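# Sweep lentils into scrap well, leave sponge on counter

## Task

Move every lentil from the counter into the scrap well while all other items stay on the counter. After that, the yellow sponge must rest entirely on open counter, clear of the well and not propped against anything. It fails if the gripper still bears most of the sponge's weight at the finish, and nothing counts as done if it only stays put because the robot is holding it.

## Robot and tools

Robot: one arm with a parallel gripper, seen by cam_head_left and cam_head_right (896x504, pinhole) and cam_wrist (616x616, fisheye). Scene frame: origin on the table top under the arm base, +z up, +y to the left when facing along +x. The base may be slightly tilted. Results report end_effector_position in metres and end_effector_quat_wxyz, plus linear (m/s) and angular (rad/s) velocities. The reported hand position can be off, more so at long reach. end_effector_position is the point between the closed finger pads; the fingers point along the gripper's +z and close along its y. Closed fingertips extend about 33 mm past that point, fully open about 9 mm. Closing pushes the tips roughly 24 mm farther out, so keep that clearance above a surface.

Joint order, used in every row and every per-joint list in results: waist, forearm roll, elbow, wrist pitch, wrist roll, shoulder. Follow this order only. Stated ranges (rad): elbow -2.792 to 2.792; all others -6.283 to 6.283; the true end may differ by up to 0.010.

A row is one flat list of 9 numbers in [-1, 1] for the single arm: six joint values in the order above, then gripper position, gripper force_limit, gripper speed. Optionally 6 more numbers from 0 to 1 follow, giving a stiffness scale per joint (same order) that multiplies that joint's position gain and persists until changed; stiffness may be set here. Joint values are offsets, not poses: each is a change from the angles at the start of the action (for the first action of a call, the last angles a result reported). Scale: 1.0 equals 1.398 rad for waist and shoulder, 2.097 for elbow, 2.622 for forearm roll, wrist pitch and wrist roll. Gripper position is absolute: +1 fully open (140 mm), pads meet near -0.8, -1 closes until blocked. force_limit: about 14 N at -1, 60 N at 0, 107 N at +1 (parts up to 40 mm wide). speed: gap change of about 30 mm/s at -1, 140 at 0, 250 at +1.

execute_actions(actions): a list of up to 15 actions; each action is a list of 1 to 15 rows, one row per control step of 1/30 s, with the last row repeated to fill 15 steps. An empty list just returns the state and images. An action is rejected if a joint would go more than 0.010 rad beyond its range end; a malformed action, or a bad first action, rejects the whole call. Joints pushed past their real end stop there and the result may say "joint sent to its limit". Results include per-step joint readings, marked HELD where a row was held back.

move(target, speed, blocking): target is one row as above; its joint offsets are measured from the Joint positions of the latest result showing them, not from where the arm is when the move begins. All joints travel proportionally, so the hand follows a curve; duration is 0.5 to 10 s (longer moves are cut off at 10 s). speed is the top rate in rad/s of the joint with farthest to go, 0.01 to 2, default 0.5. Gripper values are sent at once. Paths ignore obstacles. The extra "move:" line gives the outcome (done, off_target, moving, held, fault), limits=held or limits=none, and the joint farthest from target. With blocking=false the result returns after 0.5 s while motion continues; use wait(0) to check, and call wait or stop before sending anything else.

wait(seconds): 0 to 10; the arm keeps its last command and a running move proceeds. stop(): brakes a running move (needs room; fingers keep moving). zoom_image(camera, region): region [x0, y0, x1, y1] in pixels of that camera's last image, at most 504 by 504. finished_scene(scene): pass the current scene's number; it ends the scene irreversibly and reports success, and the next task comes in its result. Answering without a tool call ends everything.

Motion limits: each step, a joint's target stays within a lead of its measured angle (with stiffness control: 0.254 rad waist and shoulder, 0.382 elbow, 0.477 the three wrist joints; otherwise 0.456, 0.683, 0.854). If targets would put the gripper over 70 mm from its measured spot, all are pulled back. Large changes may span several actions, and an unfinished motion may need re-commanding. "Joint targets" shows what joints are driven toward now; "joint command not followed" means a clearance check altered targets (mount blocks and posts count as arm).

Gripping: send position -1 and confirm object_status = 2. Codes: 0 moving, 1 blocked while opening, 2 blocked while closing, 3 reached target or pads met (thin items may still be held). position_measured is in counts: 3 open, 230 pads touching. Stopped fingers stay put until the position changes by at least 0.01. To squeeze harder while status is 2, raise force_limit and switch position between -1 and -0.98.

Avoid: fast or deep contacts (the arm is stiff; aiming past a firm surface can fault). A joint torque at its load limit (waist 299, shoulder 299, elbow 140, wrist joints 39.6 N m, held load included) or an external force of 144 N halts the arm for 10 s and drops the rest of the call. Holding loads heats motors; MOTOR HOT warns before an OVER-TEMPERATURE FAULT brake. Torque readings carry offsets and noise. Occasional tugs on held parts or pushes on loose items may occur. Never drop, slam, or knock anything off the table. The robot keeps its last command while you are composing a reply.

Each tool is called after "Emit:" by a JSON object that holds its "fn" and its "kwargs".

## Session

Emit:
{"fn": "execute_actions", "kwargs": {"actions": []}}

Scene clock: 0.00 s.
end_effector_position=(+0.1205, +0.1826, +0.1048) position_measured=3 object_status=3 end_effector_quat_wxyz=(+0.024, -0.622, +0.778, -0.084) end_effector_velocity=(+0.000, +0.001, +0.000) end_effector_angular_velocity=(+0.000, -0.000, +0.001)
Joint names: [waist, forearm roll, elbow, wrist pitch, wrist roll, shoulder]
Joint positions: [ 1.035 -0.192  2.567  0.987  4.539 -0.381]
Joint velocities: [ 0.001  0.    -0.001  0.     0.     0.001]
Joint torques (N m, as the joint torque sensors report them, + toward a larger angle): no reading
Joint targets: [1.035 -0.192 2.567 0.987 4.539 -0.381]
Joint stiffness scale: [1. 1. 1. 1. 1. 1.]

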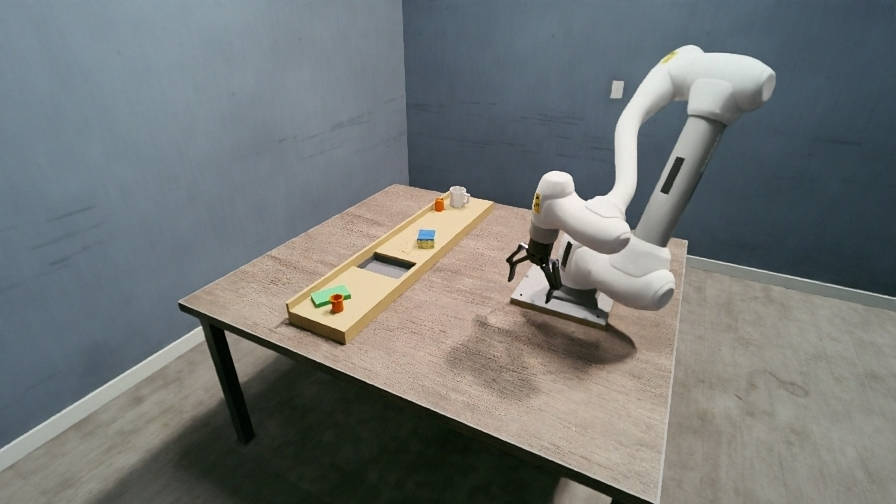

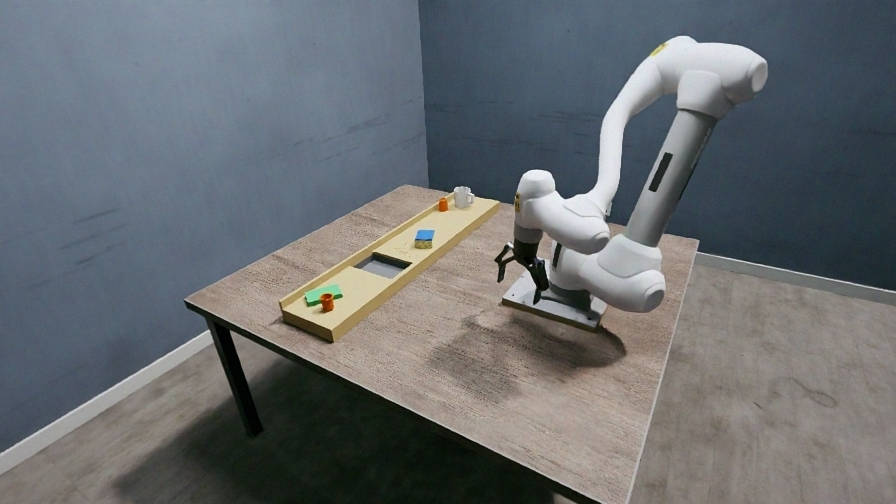

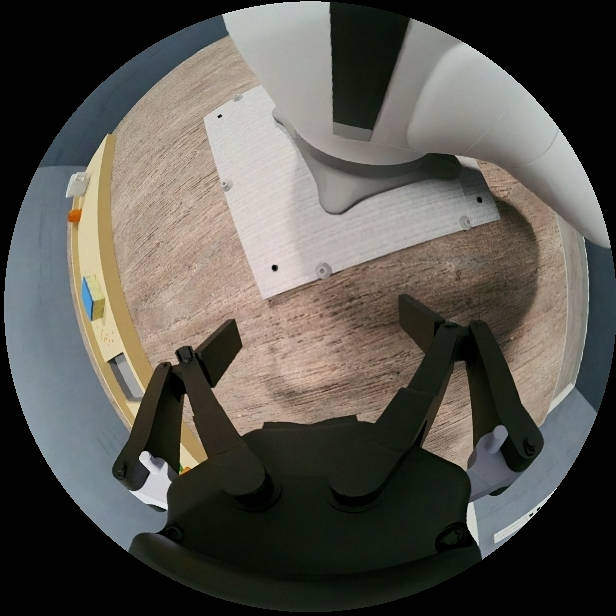

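Emit:
{"fn": "move", "kwargs": {"target": [-0.828,0.075,-0.379,0.056,0.034,0.443,0.7,-0.8,0], "speed": 1}}

Emit:
{"fn": "zoom_image", "kwargs": {"camera": "cam_wrist", "region": [160, 160, 520, 440]}}

Emit:
{"fn": "zoom_image", "kwargs": {"camera": "cam_head_left", "region": [350, 190, 490, 285]}}

Scene clock: 4.87 s.
end_effector_position=(+0.6483, -0.0218, +0.2204) position_measured=41 object_status=3 end_effector_quat_wxyz=(+0.007, +0.000, +1.000, -0.002) end_effector_velocity=(+0.000, +0.000, -0.001) end_effector_angular_velocity=(+0.000, +0.002, -0.000)
Joint names: [waist, forearm roll, elbow, wrist pitch, wrist roll, shoulder]
Joint positions: [-0.119 -0.001  1.776  1.13   4.626  0.235]
Joint velocities: [ 0.    -0.     0.    -0.     0.     0.002]
Joint torques (N m, as the joint torque sensors report them, + toward a larger angle): [ -2.71   3.94 -40.3    0.41  -0.52 -63.21]
Joint targets: [-0.123 0.005 1.772 1.134 4.628 0.238]
Joint stiffness scale: [1. 1. 1. 1. 1. 1.]
move: done; limits=none; farthest joint: the forearm roll, 0.005 radians from its target (0.196 radians at the start)

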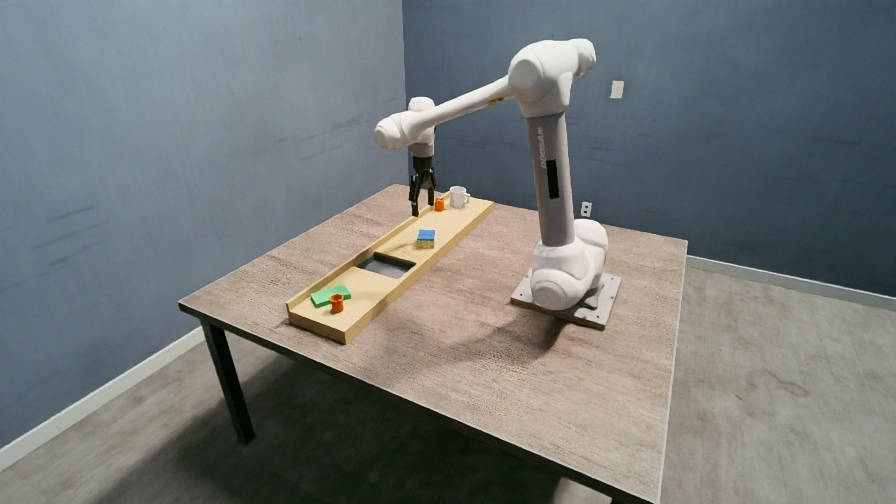

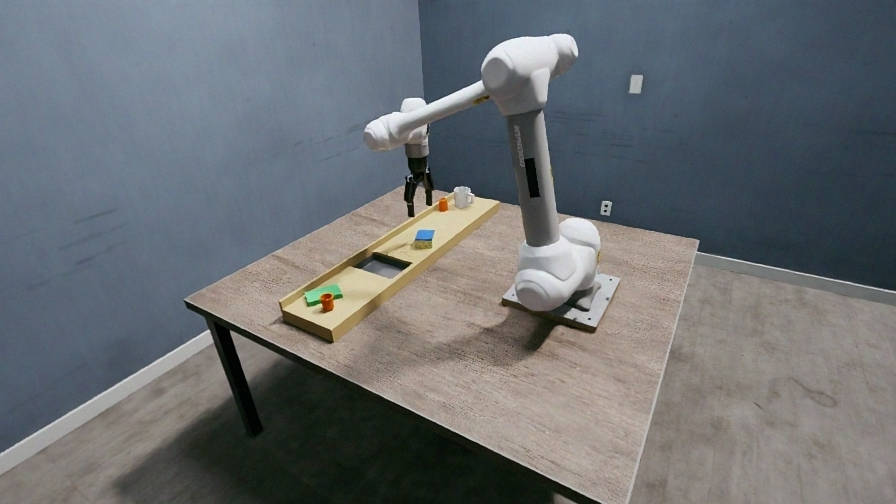

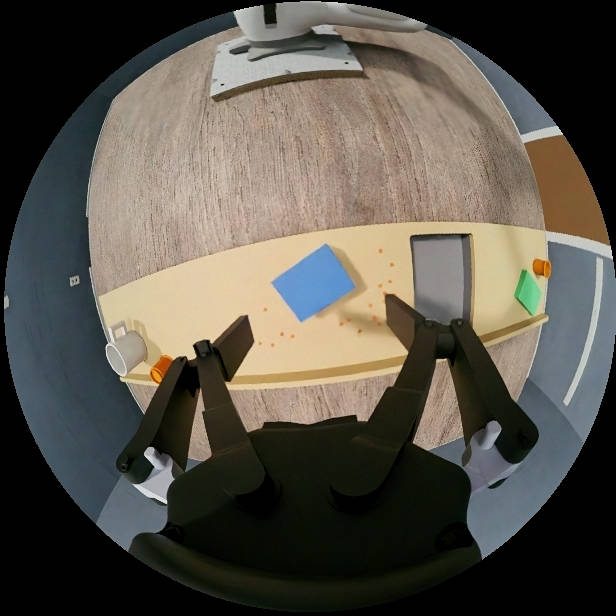

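Region (160, 160, 520, 440) of cam_wrist's 616x616 image, scaled by 1.400, with more detail than that image has.

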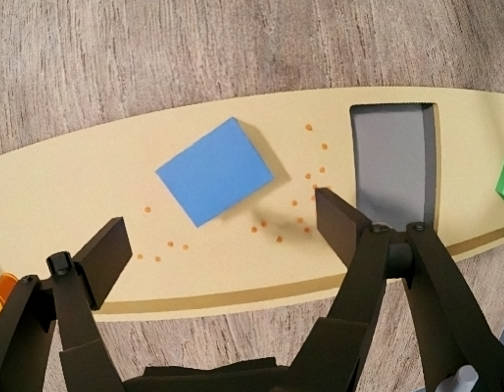

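Region (350, 190, 490, 285) of cam_head_left's 896x504 image, scaled by 3.600, with more detail than that image has; it fills the top 342 rows of this view, and the rest is white.

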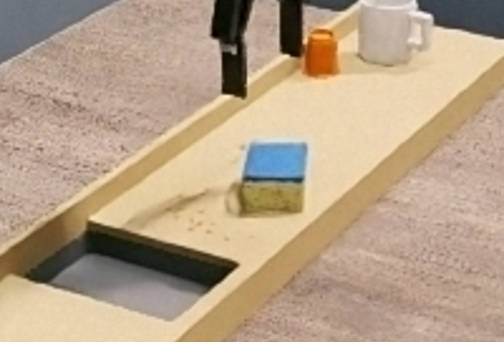

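Emit:
{"fn": "move", "kwargs": {"target": [0.004,0,0.05,-0.061,0.423,0.043,0.5,-0.8,0], "speed": 1}}

Scene clock: 10.17 s.
end_effector_position=(+0.6391, -0.0200, +0.1346) position_measured=66 object_status=3 end_effector_quat_wxyz=(+0.006, +0.525, +0.851, +0.001) end_effector_velocity=(-0.001, -0.000, +0.000) end_effector_angular_velocity=(-0.000, +0.000, -0.001)
Joint names: [waist, forearm roll, elbow, wrist pitch, wrist roll, shoulder]
Joint positions: [-0.117 -0.001  1.877  0.974  5.732  0.291]
Joint velocities: [-0.    -0.     0.001 -0.     0.001 -0.001]
Joint torques (N m, as the joint torque sensors report them, + toward a larger angle): [ -2.5    3.33 -36.85   0.51  -0.11 -64.74]
Joint targets: [-0.114 -0.001 1.881 0.970 5.735 0.295]
Joint stiffness scale: [1. 1. 1. 1. 1. 1.]
move: done; limits=none; farthest joint: the waist, 0.004 radians from its target (0.006 radians at the start)

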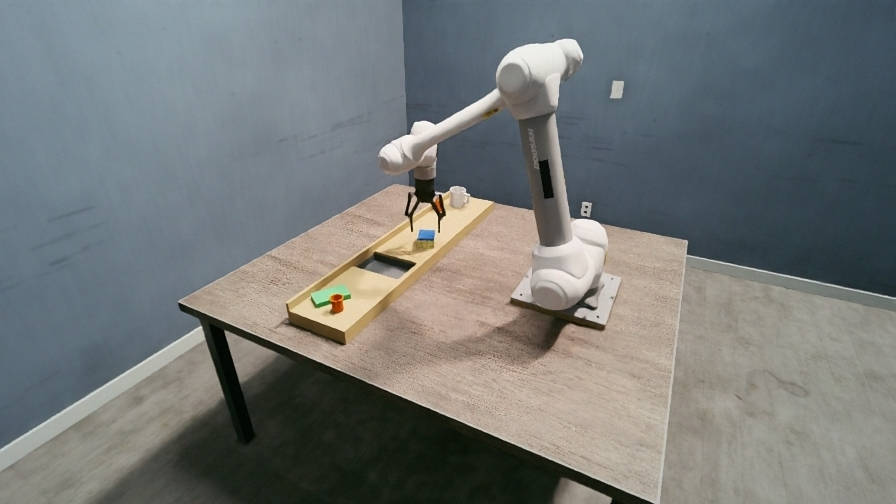

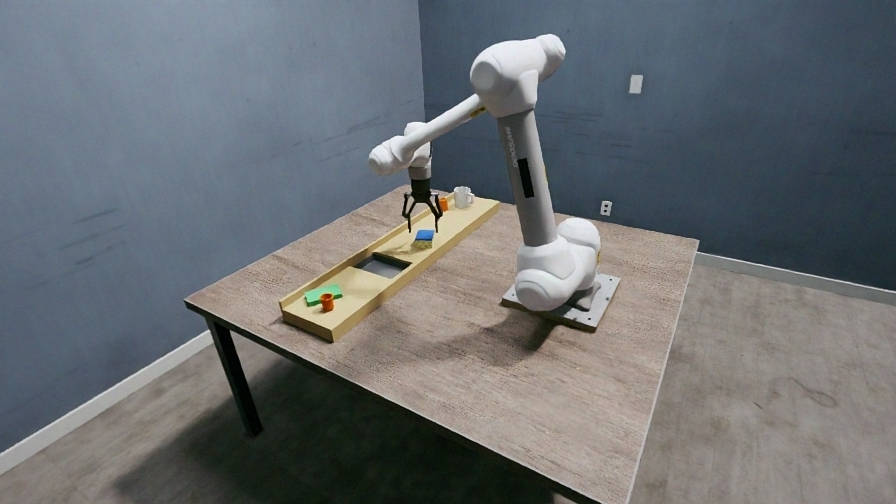

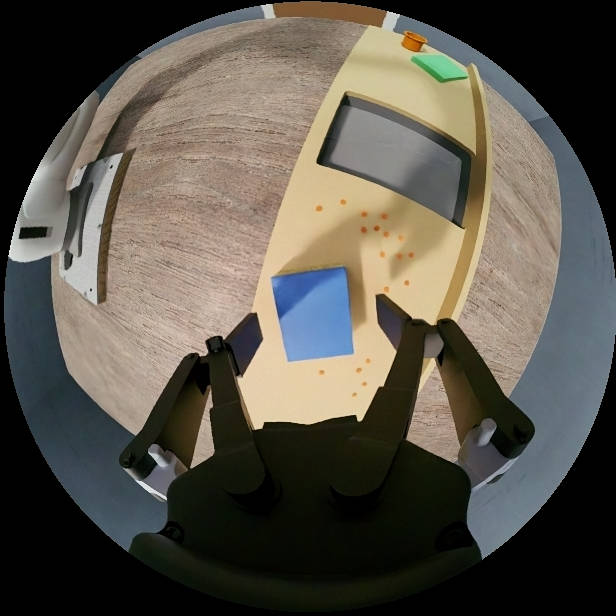

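Emit:
{"fn": "move", "kwargs": {"target": [-0.012,0,0.016,-0.032,-0.005,0.039,0.5,-0.8,0], "speed": 0.2}}

Emit:
{"fn": "move", "kwargs": {"target": [0,0,0,0,0,0,-0.15,-0.8,-0.2]}}

Scene clock: 13.70 s.
end_effector_position=(+0.6421, -0.0288, +0.0885) position_measured=66 object_status=3 end_effector_quat_wxyz=(+0.006, +0.526, +0.851, +0.001) end_effector_velocity=(-0.000, +0.000, -0.001) end_effector_angular_velocity=(-0.000, -0.001, +0.001)
Joint names: [waist, forearm roll, elbow, wrist pitch, wrist roll, shoulder]
Joint positions: [-0.131 -0.001  1.907  0.894  5.722  0.342]
Joint velocities: [ 0.    -0.     0.001 -0.002 -0.001  0.   ]
Joint torques (N m, as the joint torque sensors report them, + toward a larger angle): [ -0.19   3.42 -35.13   0.71  -0.42 -67.59]
Joint targets: [-0.134 -0.001 1.911 0.890 5.719 0.346]
Joint stiffness scale: [1. 1. 1. 1. 1. 1.]
move: done; limits=none; farthest joint: the elbow, 0.004 radians from its target (0.034 radians at the start)

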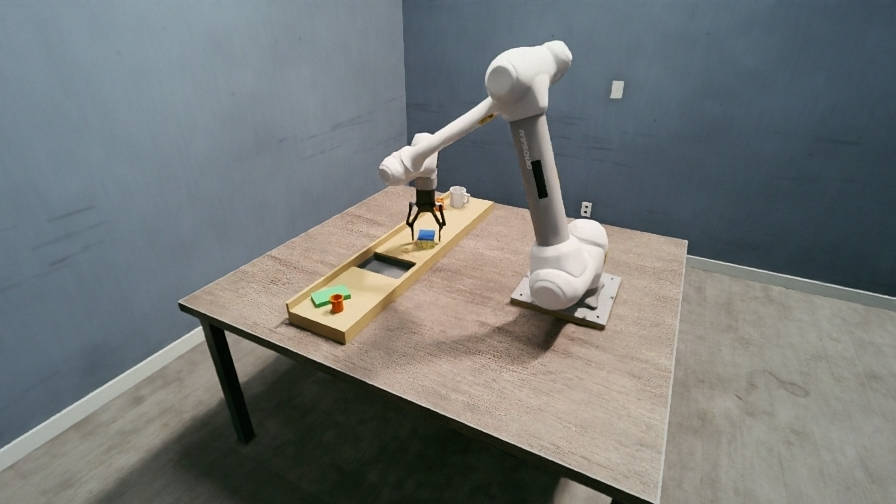

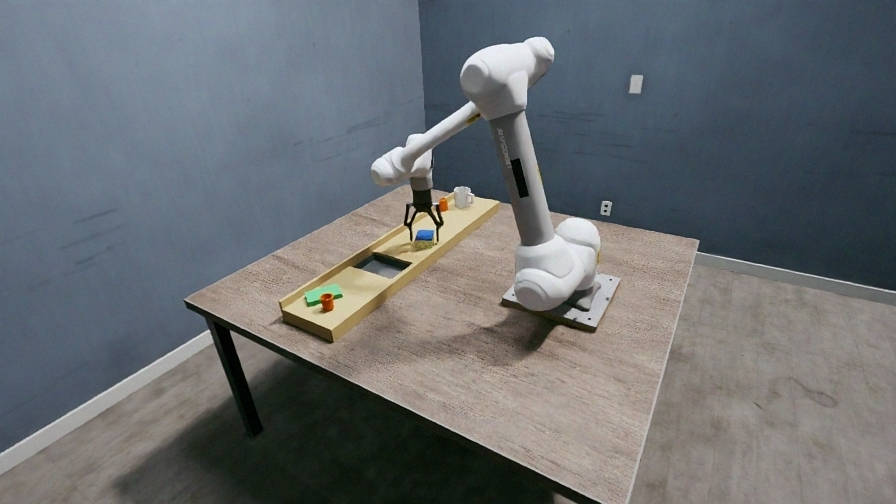

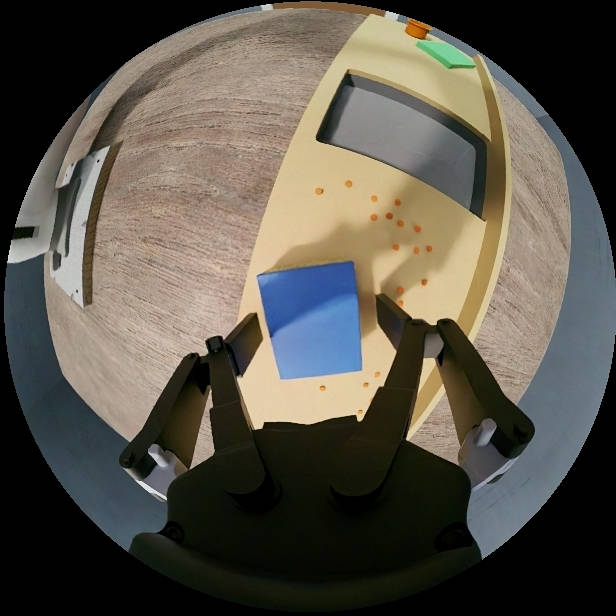

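Scene clock: 14.37 s.
end_effector_position=(+0.6421, -0.0288, +0.0885) position_measured=148 object_status=3 end_effector_quat_wxyz=(+0.006, +0.526, +0.851, +0.001) end_effector_velocity=(+0.000, +0.000, +0.001) end_effector_angular_velocity=(-0.000, -0.001, +0.000)
Joint names: [waist, forearm roll, elbow, wrist pitch, wrist roll, shoulder]
Joint positions: [-0.131 -0.001  1.907  0.894  5.722  0.342]
Joint velocities: [ 0.    -0.    -0.    -0.     0.    -0.001]
Joint torques (N m, as the joint torque sensors report them, + toward a larger angle): [ -1.72   3.24 -34.18   0.16  -0.42 -68.57]
Joint targets: [-0.131 -0.001 1.907 0.894 5.722 0.342]
Joint stiffness scale: [1. 1. 1. 1. 1. 1.]
move: done; limits=none; farthest joint: the waist, 0.000 radians from its target (0.000 radians at the start)

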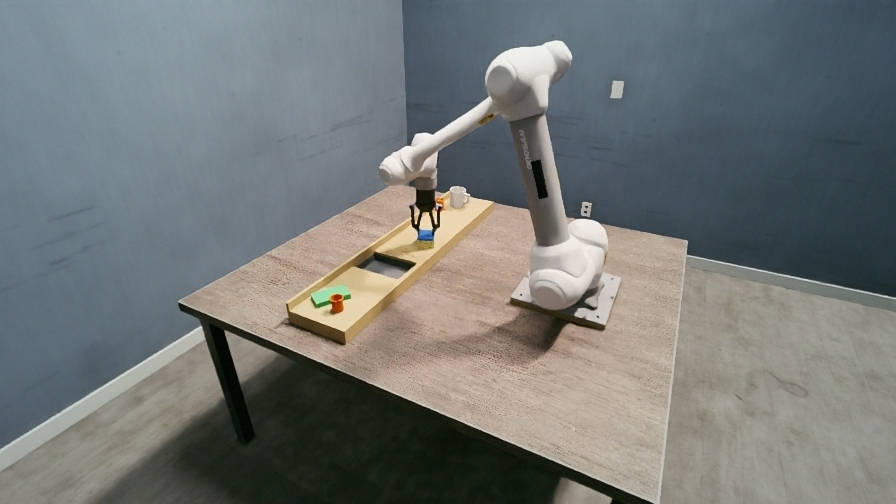

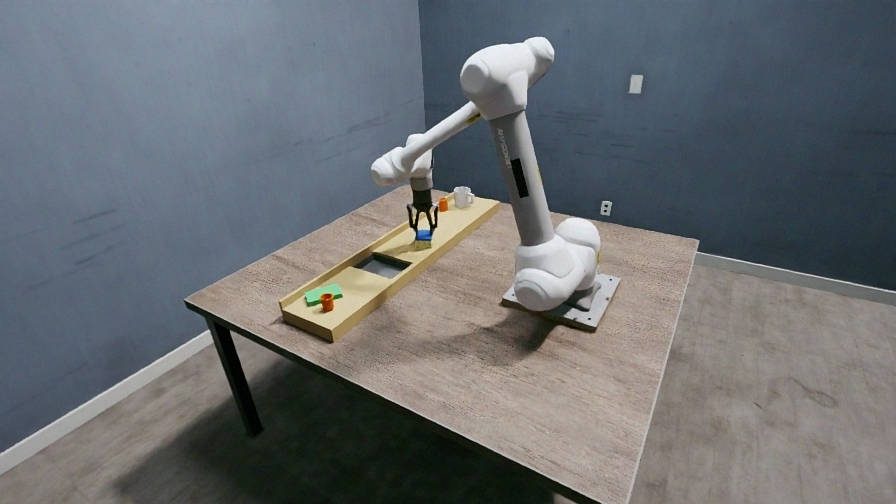

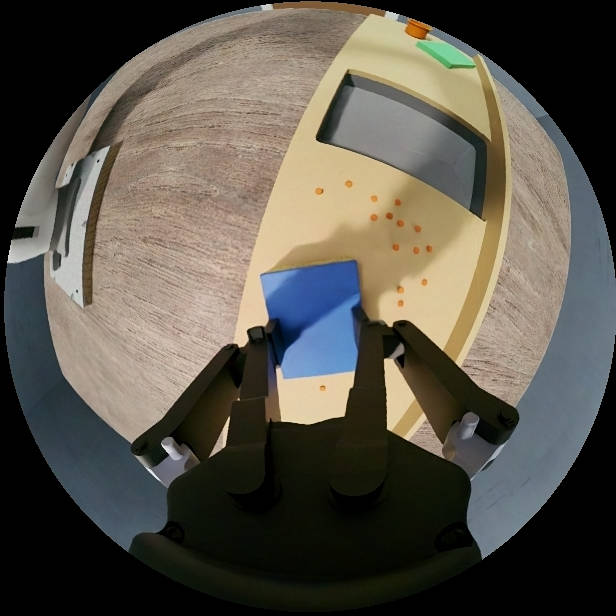

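Emit:
{"fn": "move", "kwargs": {"target": [0,0,-0.0145,0.027,0,-0.031,-0.15,-0.8,0], "speed": 0.2}}

Emit:
{"fn": "move", "kwargs": {"target": [-0.139,0,-0.071,0.017,-0.497,0.076,-0.15,-0.8,0], "speed": 1.1}}

Scene clock: 21.90 s.
end_effector_position=(+0.6406, -0.0286, +0.1260) position_measured=148 object_status=3 end_effector_quat_wxyz=(+0.006, +0.526, +0.851, +0.001) end_effector_velocity=(-0.001, -0.000, -0.001) end_effector_angular_velocity=(-0.002, +0.003, +0.002)
Joint names: [waist, forearm roll, elbow, wrist pitch, wrist roll, shoulder]
Joint positions: [-0.131 -0.001  1.88   0.961  5.722  0.303]
Joint velocities: [ 0.    -0.002  0.001  0.001 -0.     0.001]
Joint torques (N m, as the joint torque sensors report them, + toward a larger angle): [ -4.03   3.67 -36.46   0.59  -0.24 -66.34]
Joint targets: [-0.131 -0.001 1.876 0.965 5.722 0.299]
Joint stiffness scale: [1. 1. 1. 1. 1. 1.]
move: done; limits=none; farthest joint: the shoulder, 0.004 radians from its target (0.044 radians at the start)

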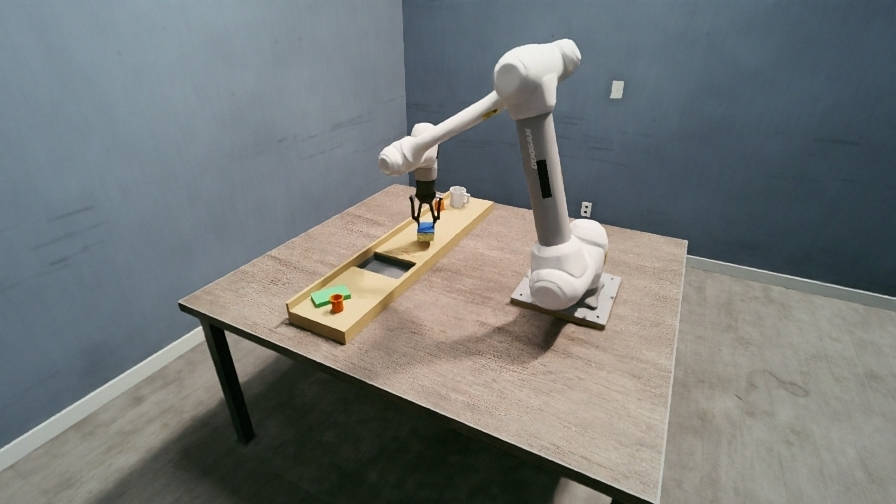

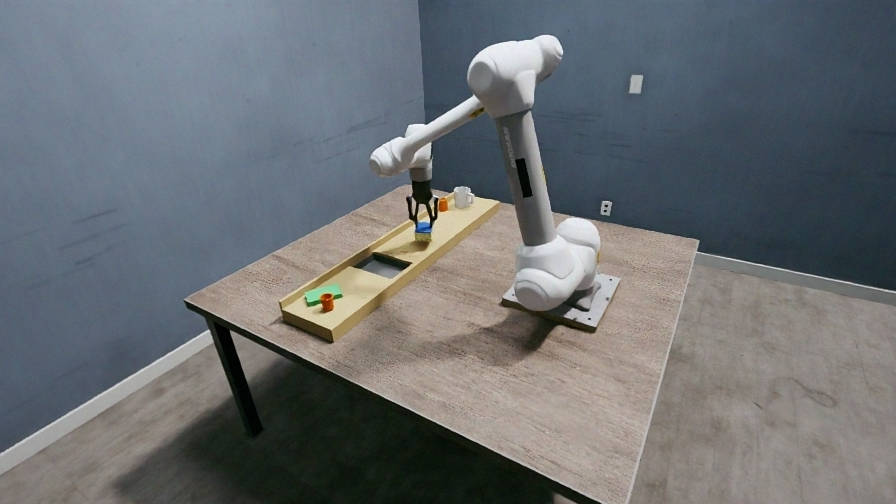

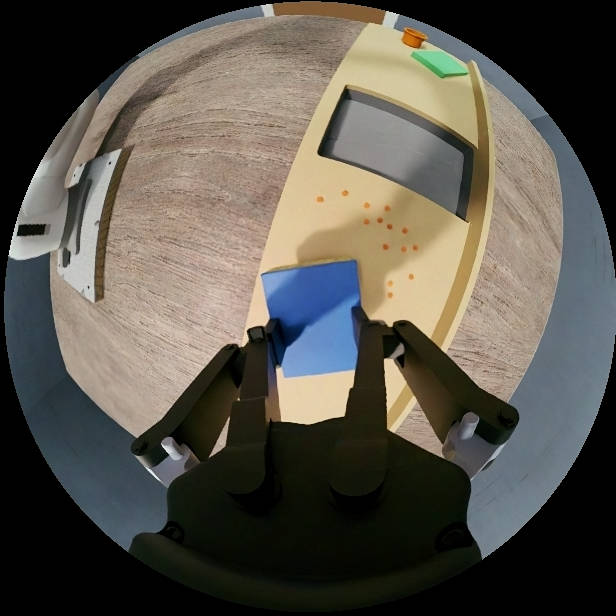

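Scene clock: 23.73 s.
end_effector_position=(+0.6939, -0.1707, +0.1249) position_measured=148 object_status=3 end_effector_quat_wxyz=(+0.006, -0.001, +1.000, -0.002) end_effector_velocity=(-0.001, +0.000, -0.000) end_effector_angular_velocity=(+0.001, +0.001, +0.001)
Joint names: [waist, forearm roll, elbow, wrist pitch, wrist roll, shoulder]
Joint positions: [-0.321 -0.001  1.735  1.002  4.421  0.405]
Joint velocities: [-0.     0.001  0.002  0.    -0.001 -0.001]
Joint torques (N m, as the joint torque sensors report them, + toward a larger angle): [ -1.81   3.8  -38.1    0.54  -0.03 -74.27]
Joint targets: [-0.325 -0.001 1.731 1.006 4.419 0.409]
Joint stiffness scale: [1. 1. 1. 1. 1. 1.]
move: done; limits=none; farthest joint: the waist, 0.004 radians from its target (0.195 radians at the start)

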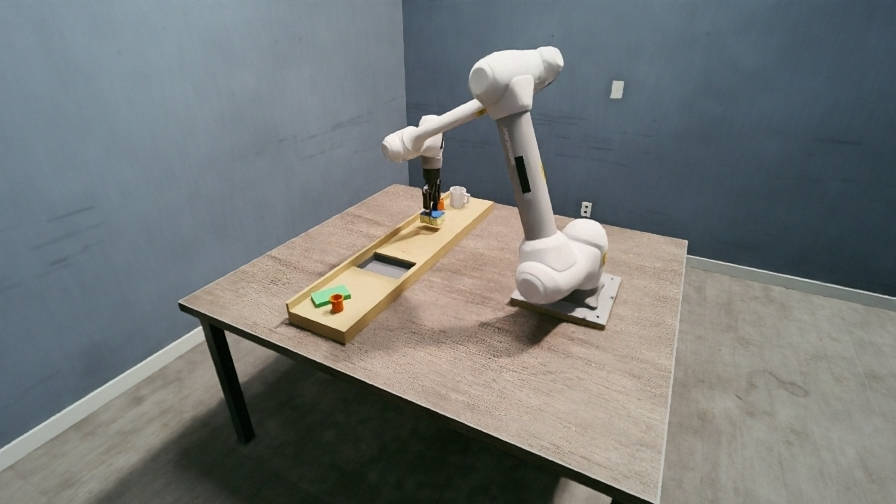

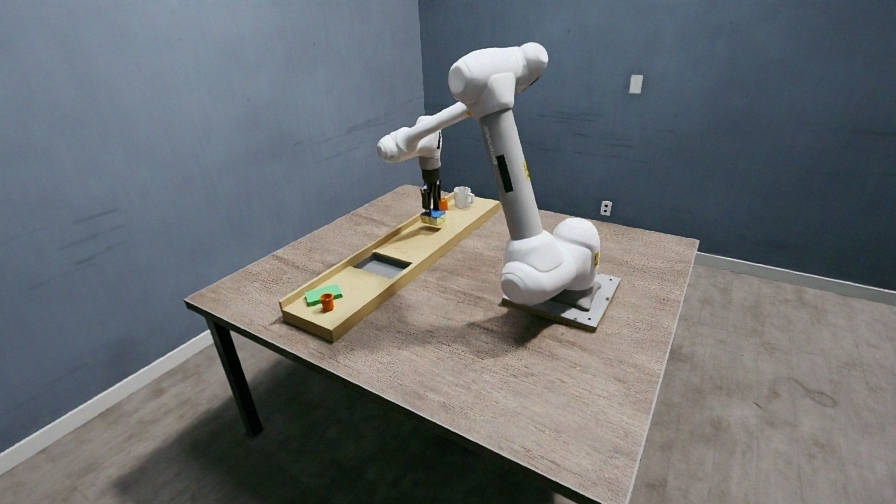

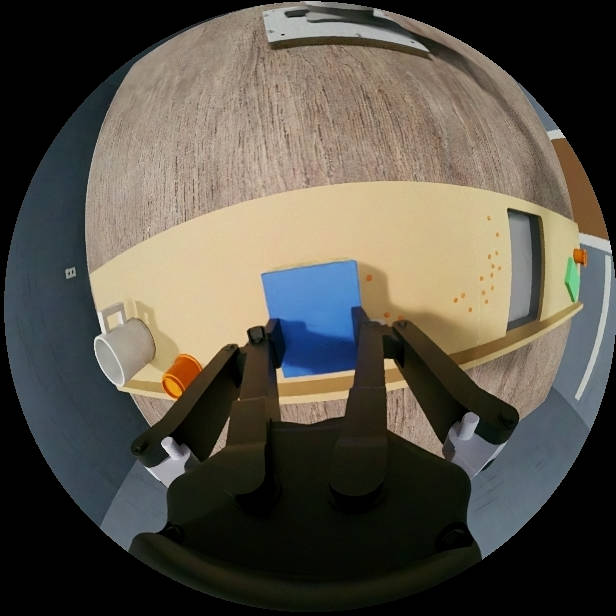

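Emit:
{"fn": "move", "kwargs": {"target": [-0.012,0,0.0158,-0.025,-0.005,0.0265,-0.15,-0.8,0], "speed": 0.1}}

Emit:
{"fn": "move", "kwargs": {"target": [0.338,0,-0.013,0.005,0.178,0.0155,-0.15,-0.8,0], "speed": 0.15}}

Emit:
{"fn": "move", "kwargs": {"target": [0,0,-0.016,0.026,0,-0.026,-0.15,-0.8,0], "speed": 0.2}}

Scene clock: 27.57 s.
end_effector_position=(+0.6910, -0.1795, +0.0877) position_measured=148 object_status=3 end_effector_quat_wxyz=(+0.006, -0.000, +1.000, -0.002) end_effector_velocity=(+0.001, -0.000, -0.000) end_effector_angular_velocity=(-0.000, -0.002, +0.000)
Joint names: [waist, forearm roll, elbow, wrist pitch, wrist roll, shoulder]
Joint positions: [-0.334 -0.001  1.764  0.94   4.41   0.439]
Joint velocities: [ 0.     0.    -0.001 -0.002 -0.     0.001]
Joint torques (N m, as the joint torque sensors report them, + toward a larger angle): [ -2.5    3.32 -35.13   0.59  -0.19 -75.86]
Joint targets: [-0.338 -0.001 1.768 0.936 4.408 0.442]
Joint stiffness scale: [1. 1. 1. 1. 1. 1.]
move: done; limits=none; farthest joint: the waist, 0.004 radians from its target (0.017 radians at the start)

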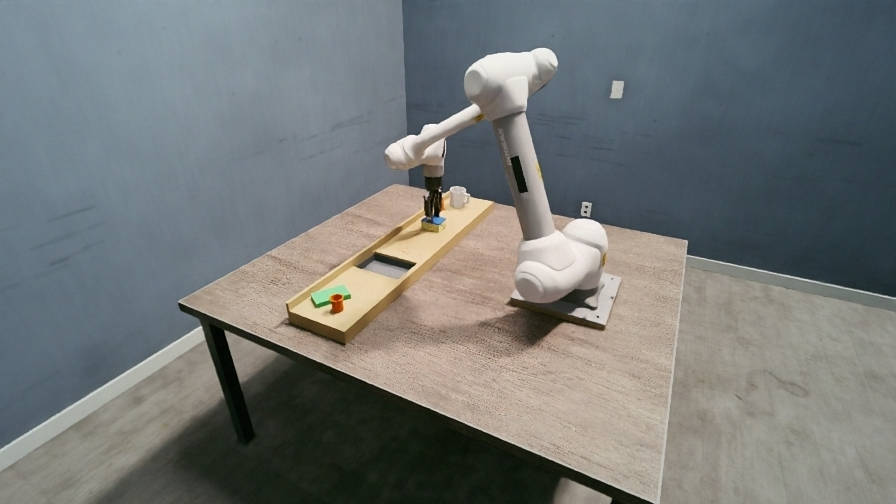

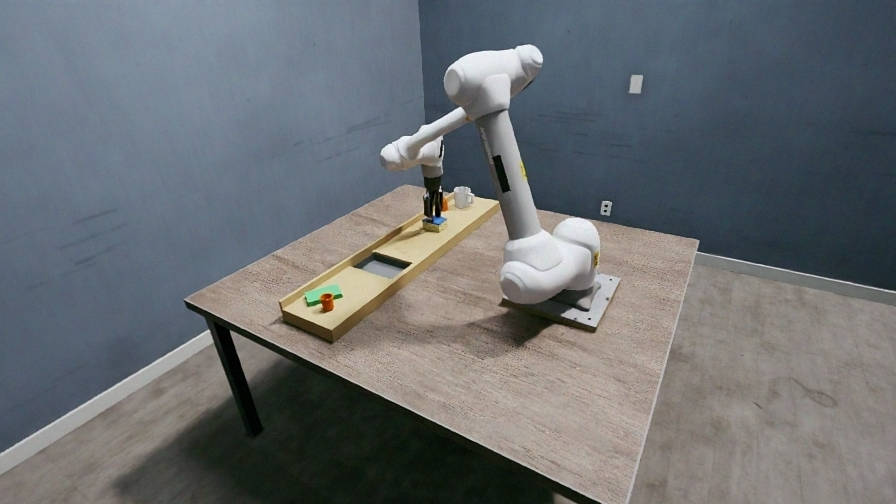

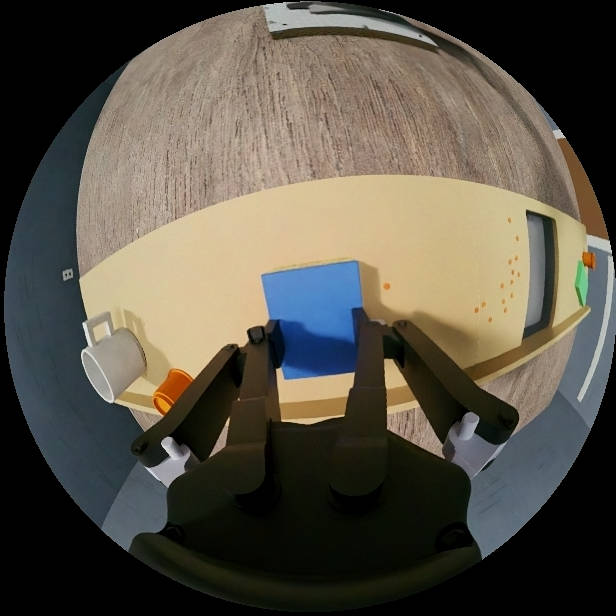

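Scene clock: 31.10 s.
end_effector_position=(+0.7083, +0.1543, +0.0845) position_measured=148 object_status=3 end_effector_quat_wxyz=(+0.004, -0.002, +1.000, -0.003) end_effector_velocity=(+0.000, +0.000, -0.001) end_effector_angular_velocity=(-0.000, +0.000, -0.001)
Joint names: [waist, forearm roll, elbow, wrist pitch, wrist roll, shoulder]
Joint positions: [ 0.135 -0.001  1.74   0.949  4.875  0.456]
Joint velocities: [ 0.    -0.    -0.001 -0.001  0.001  0.001]
Joint torques (N m, as the joint torque sensors report them, + toward a larger angle): [ -4.27   3.99 -35.66   0.45  -0.39 -80.42]
Joint targets: [0.138 -0.001 1.737 0.953 4.877 0.460]
Joint stiffness scale: [1. 1. 1. 1. 1. 1.]
move: done; limits=none; farthest joint: the waist, 0.004 radians from its target (0.473 radians at the start)

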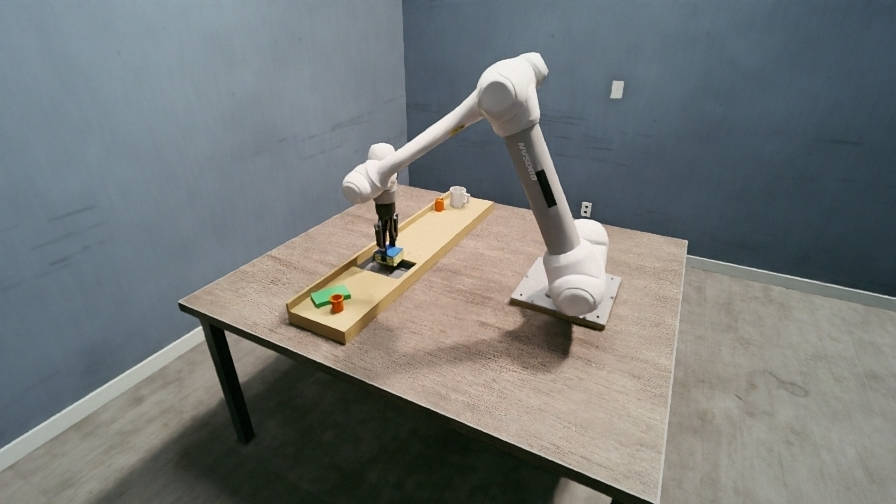

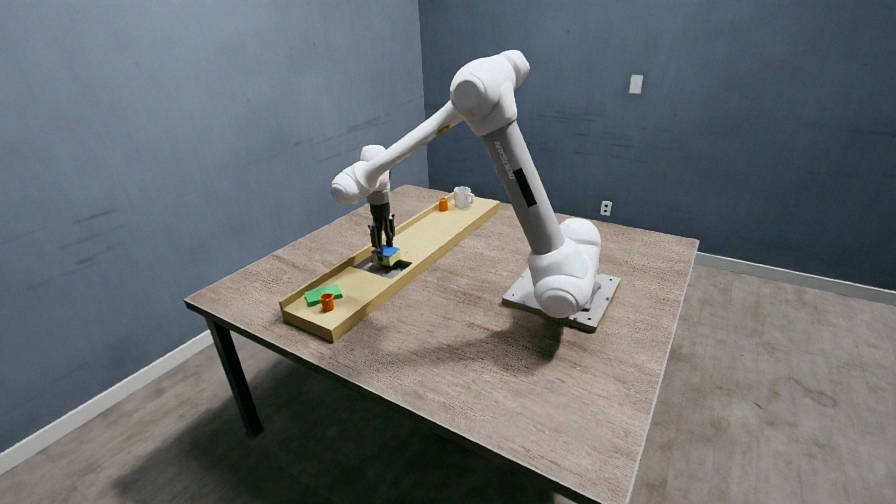

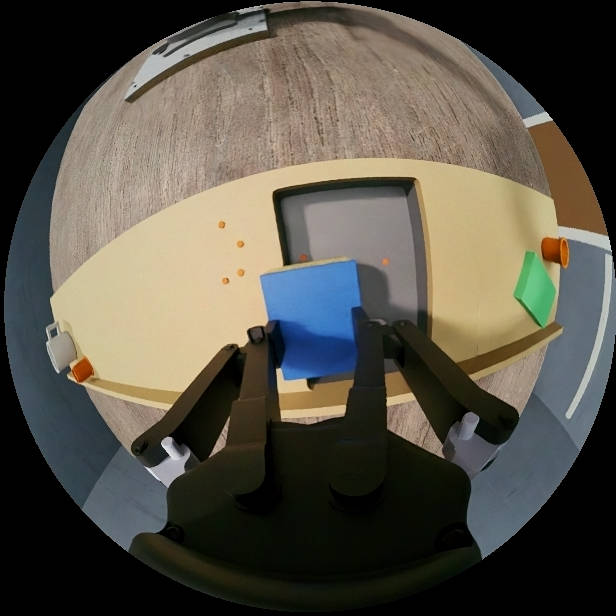

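Scene clock: 31.93 s.
end_effector_position=(+0.7086, +0.1545, +0.1222) position_measured=148 object_status=3 end_effector_quat_wxyz=(+0.004, -0.002, +1.000, -0.003) end_effector_velocity=(-0.001, +0.000, +0.001) end_effector_angular_velocity=(+0.000, -0.000, +0.000)
Joint names: [waist, forearm roll, elbow, wrist pitch, wrist roll, shoulder]
Joint positions: [ 0.135 -0.001  1.71   1.013  4.875  0.424]
Joint velocities: [ 0.     0.     0.001  0.001  0.    -0.002]
Joint torques (N m, as the joint torque sensors report them, + toward a larger angle): [ -3.35   3.58 -38.02   0.24  -0.01 -78.13]
Joint targets: [0.135 -0.001 1.707 1.017 4.875 0.420]
Joint stiffness scale: [1. 1. 1. 1. 1. 1.]
move: done; limits=none; farthest joint: the shoulder, 0.004 radians from its target (0.037 radians at the start)

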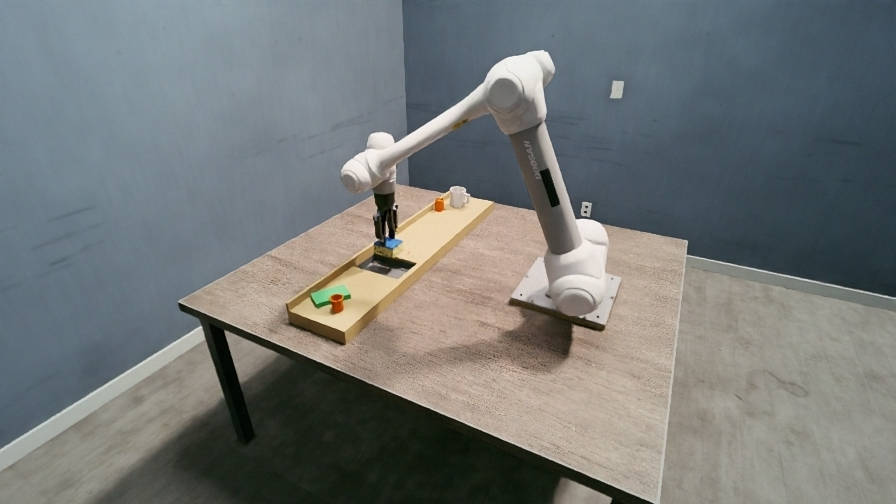

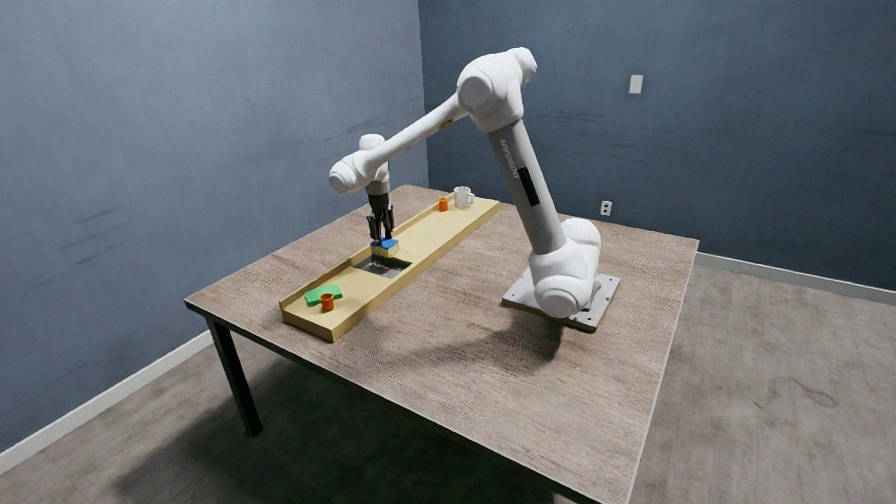

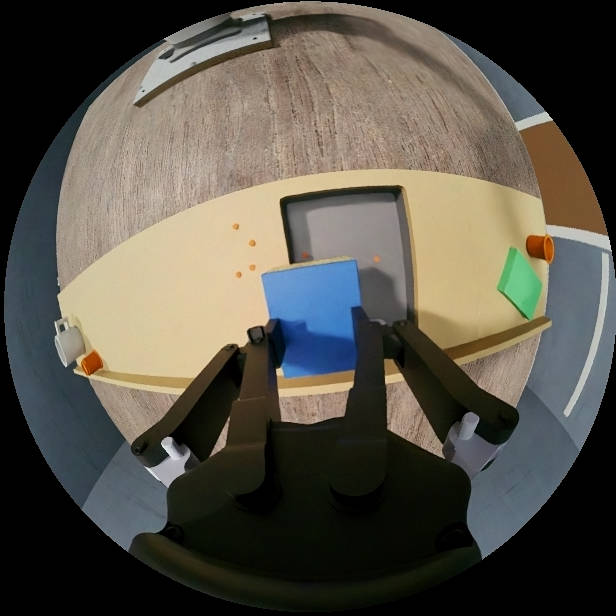

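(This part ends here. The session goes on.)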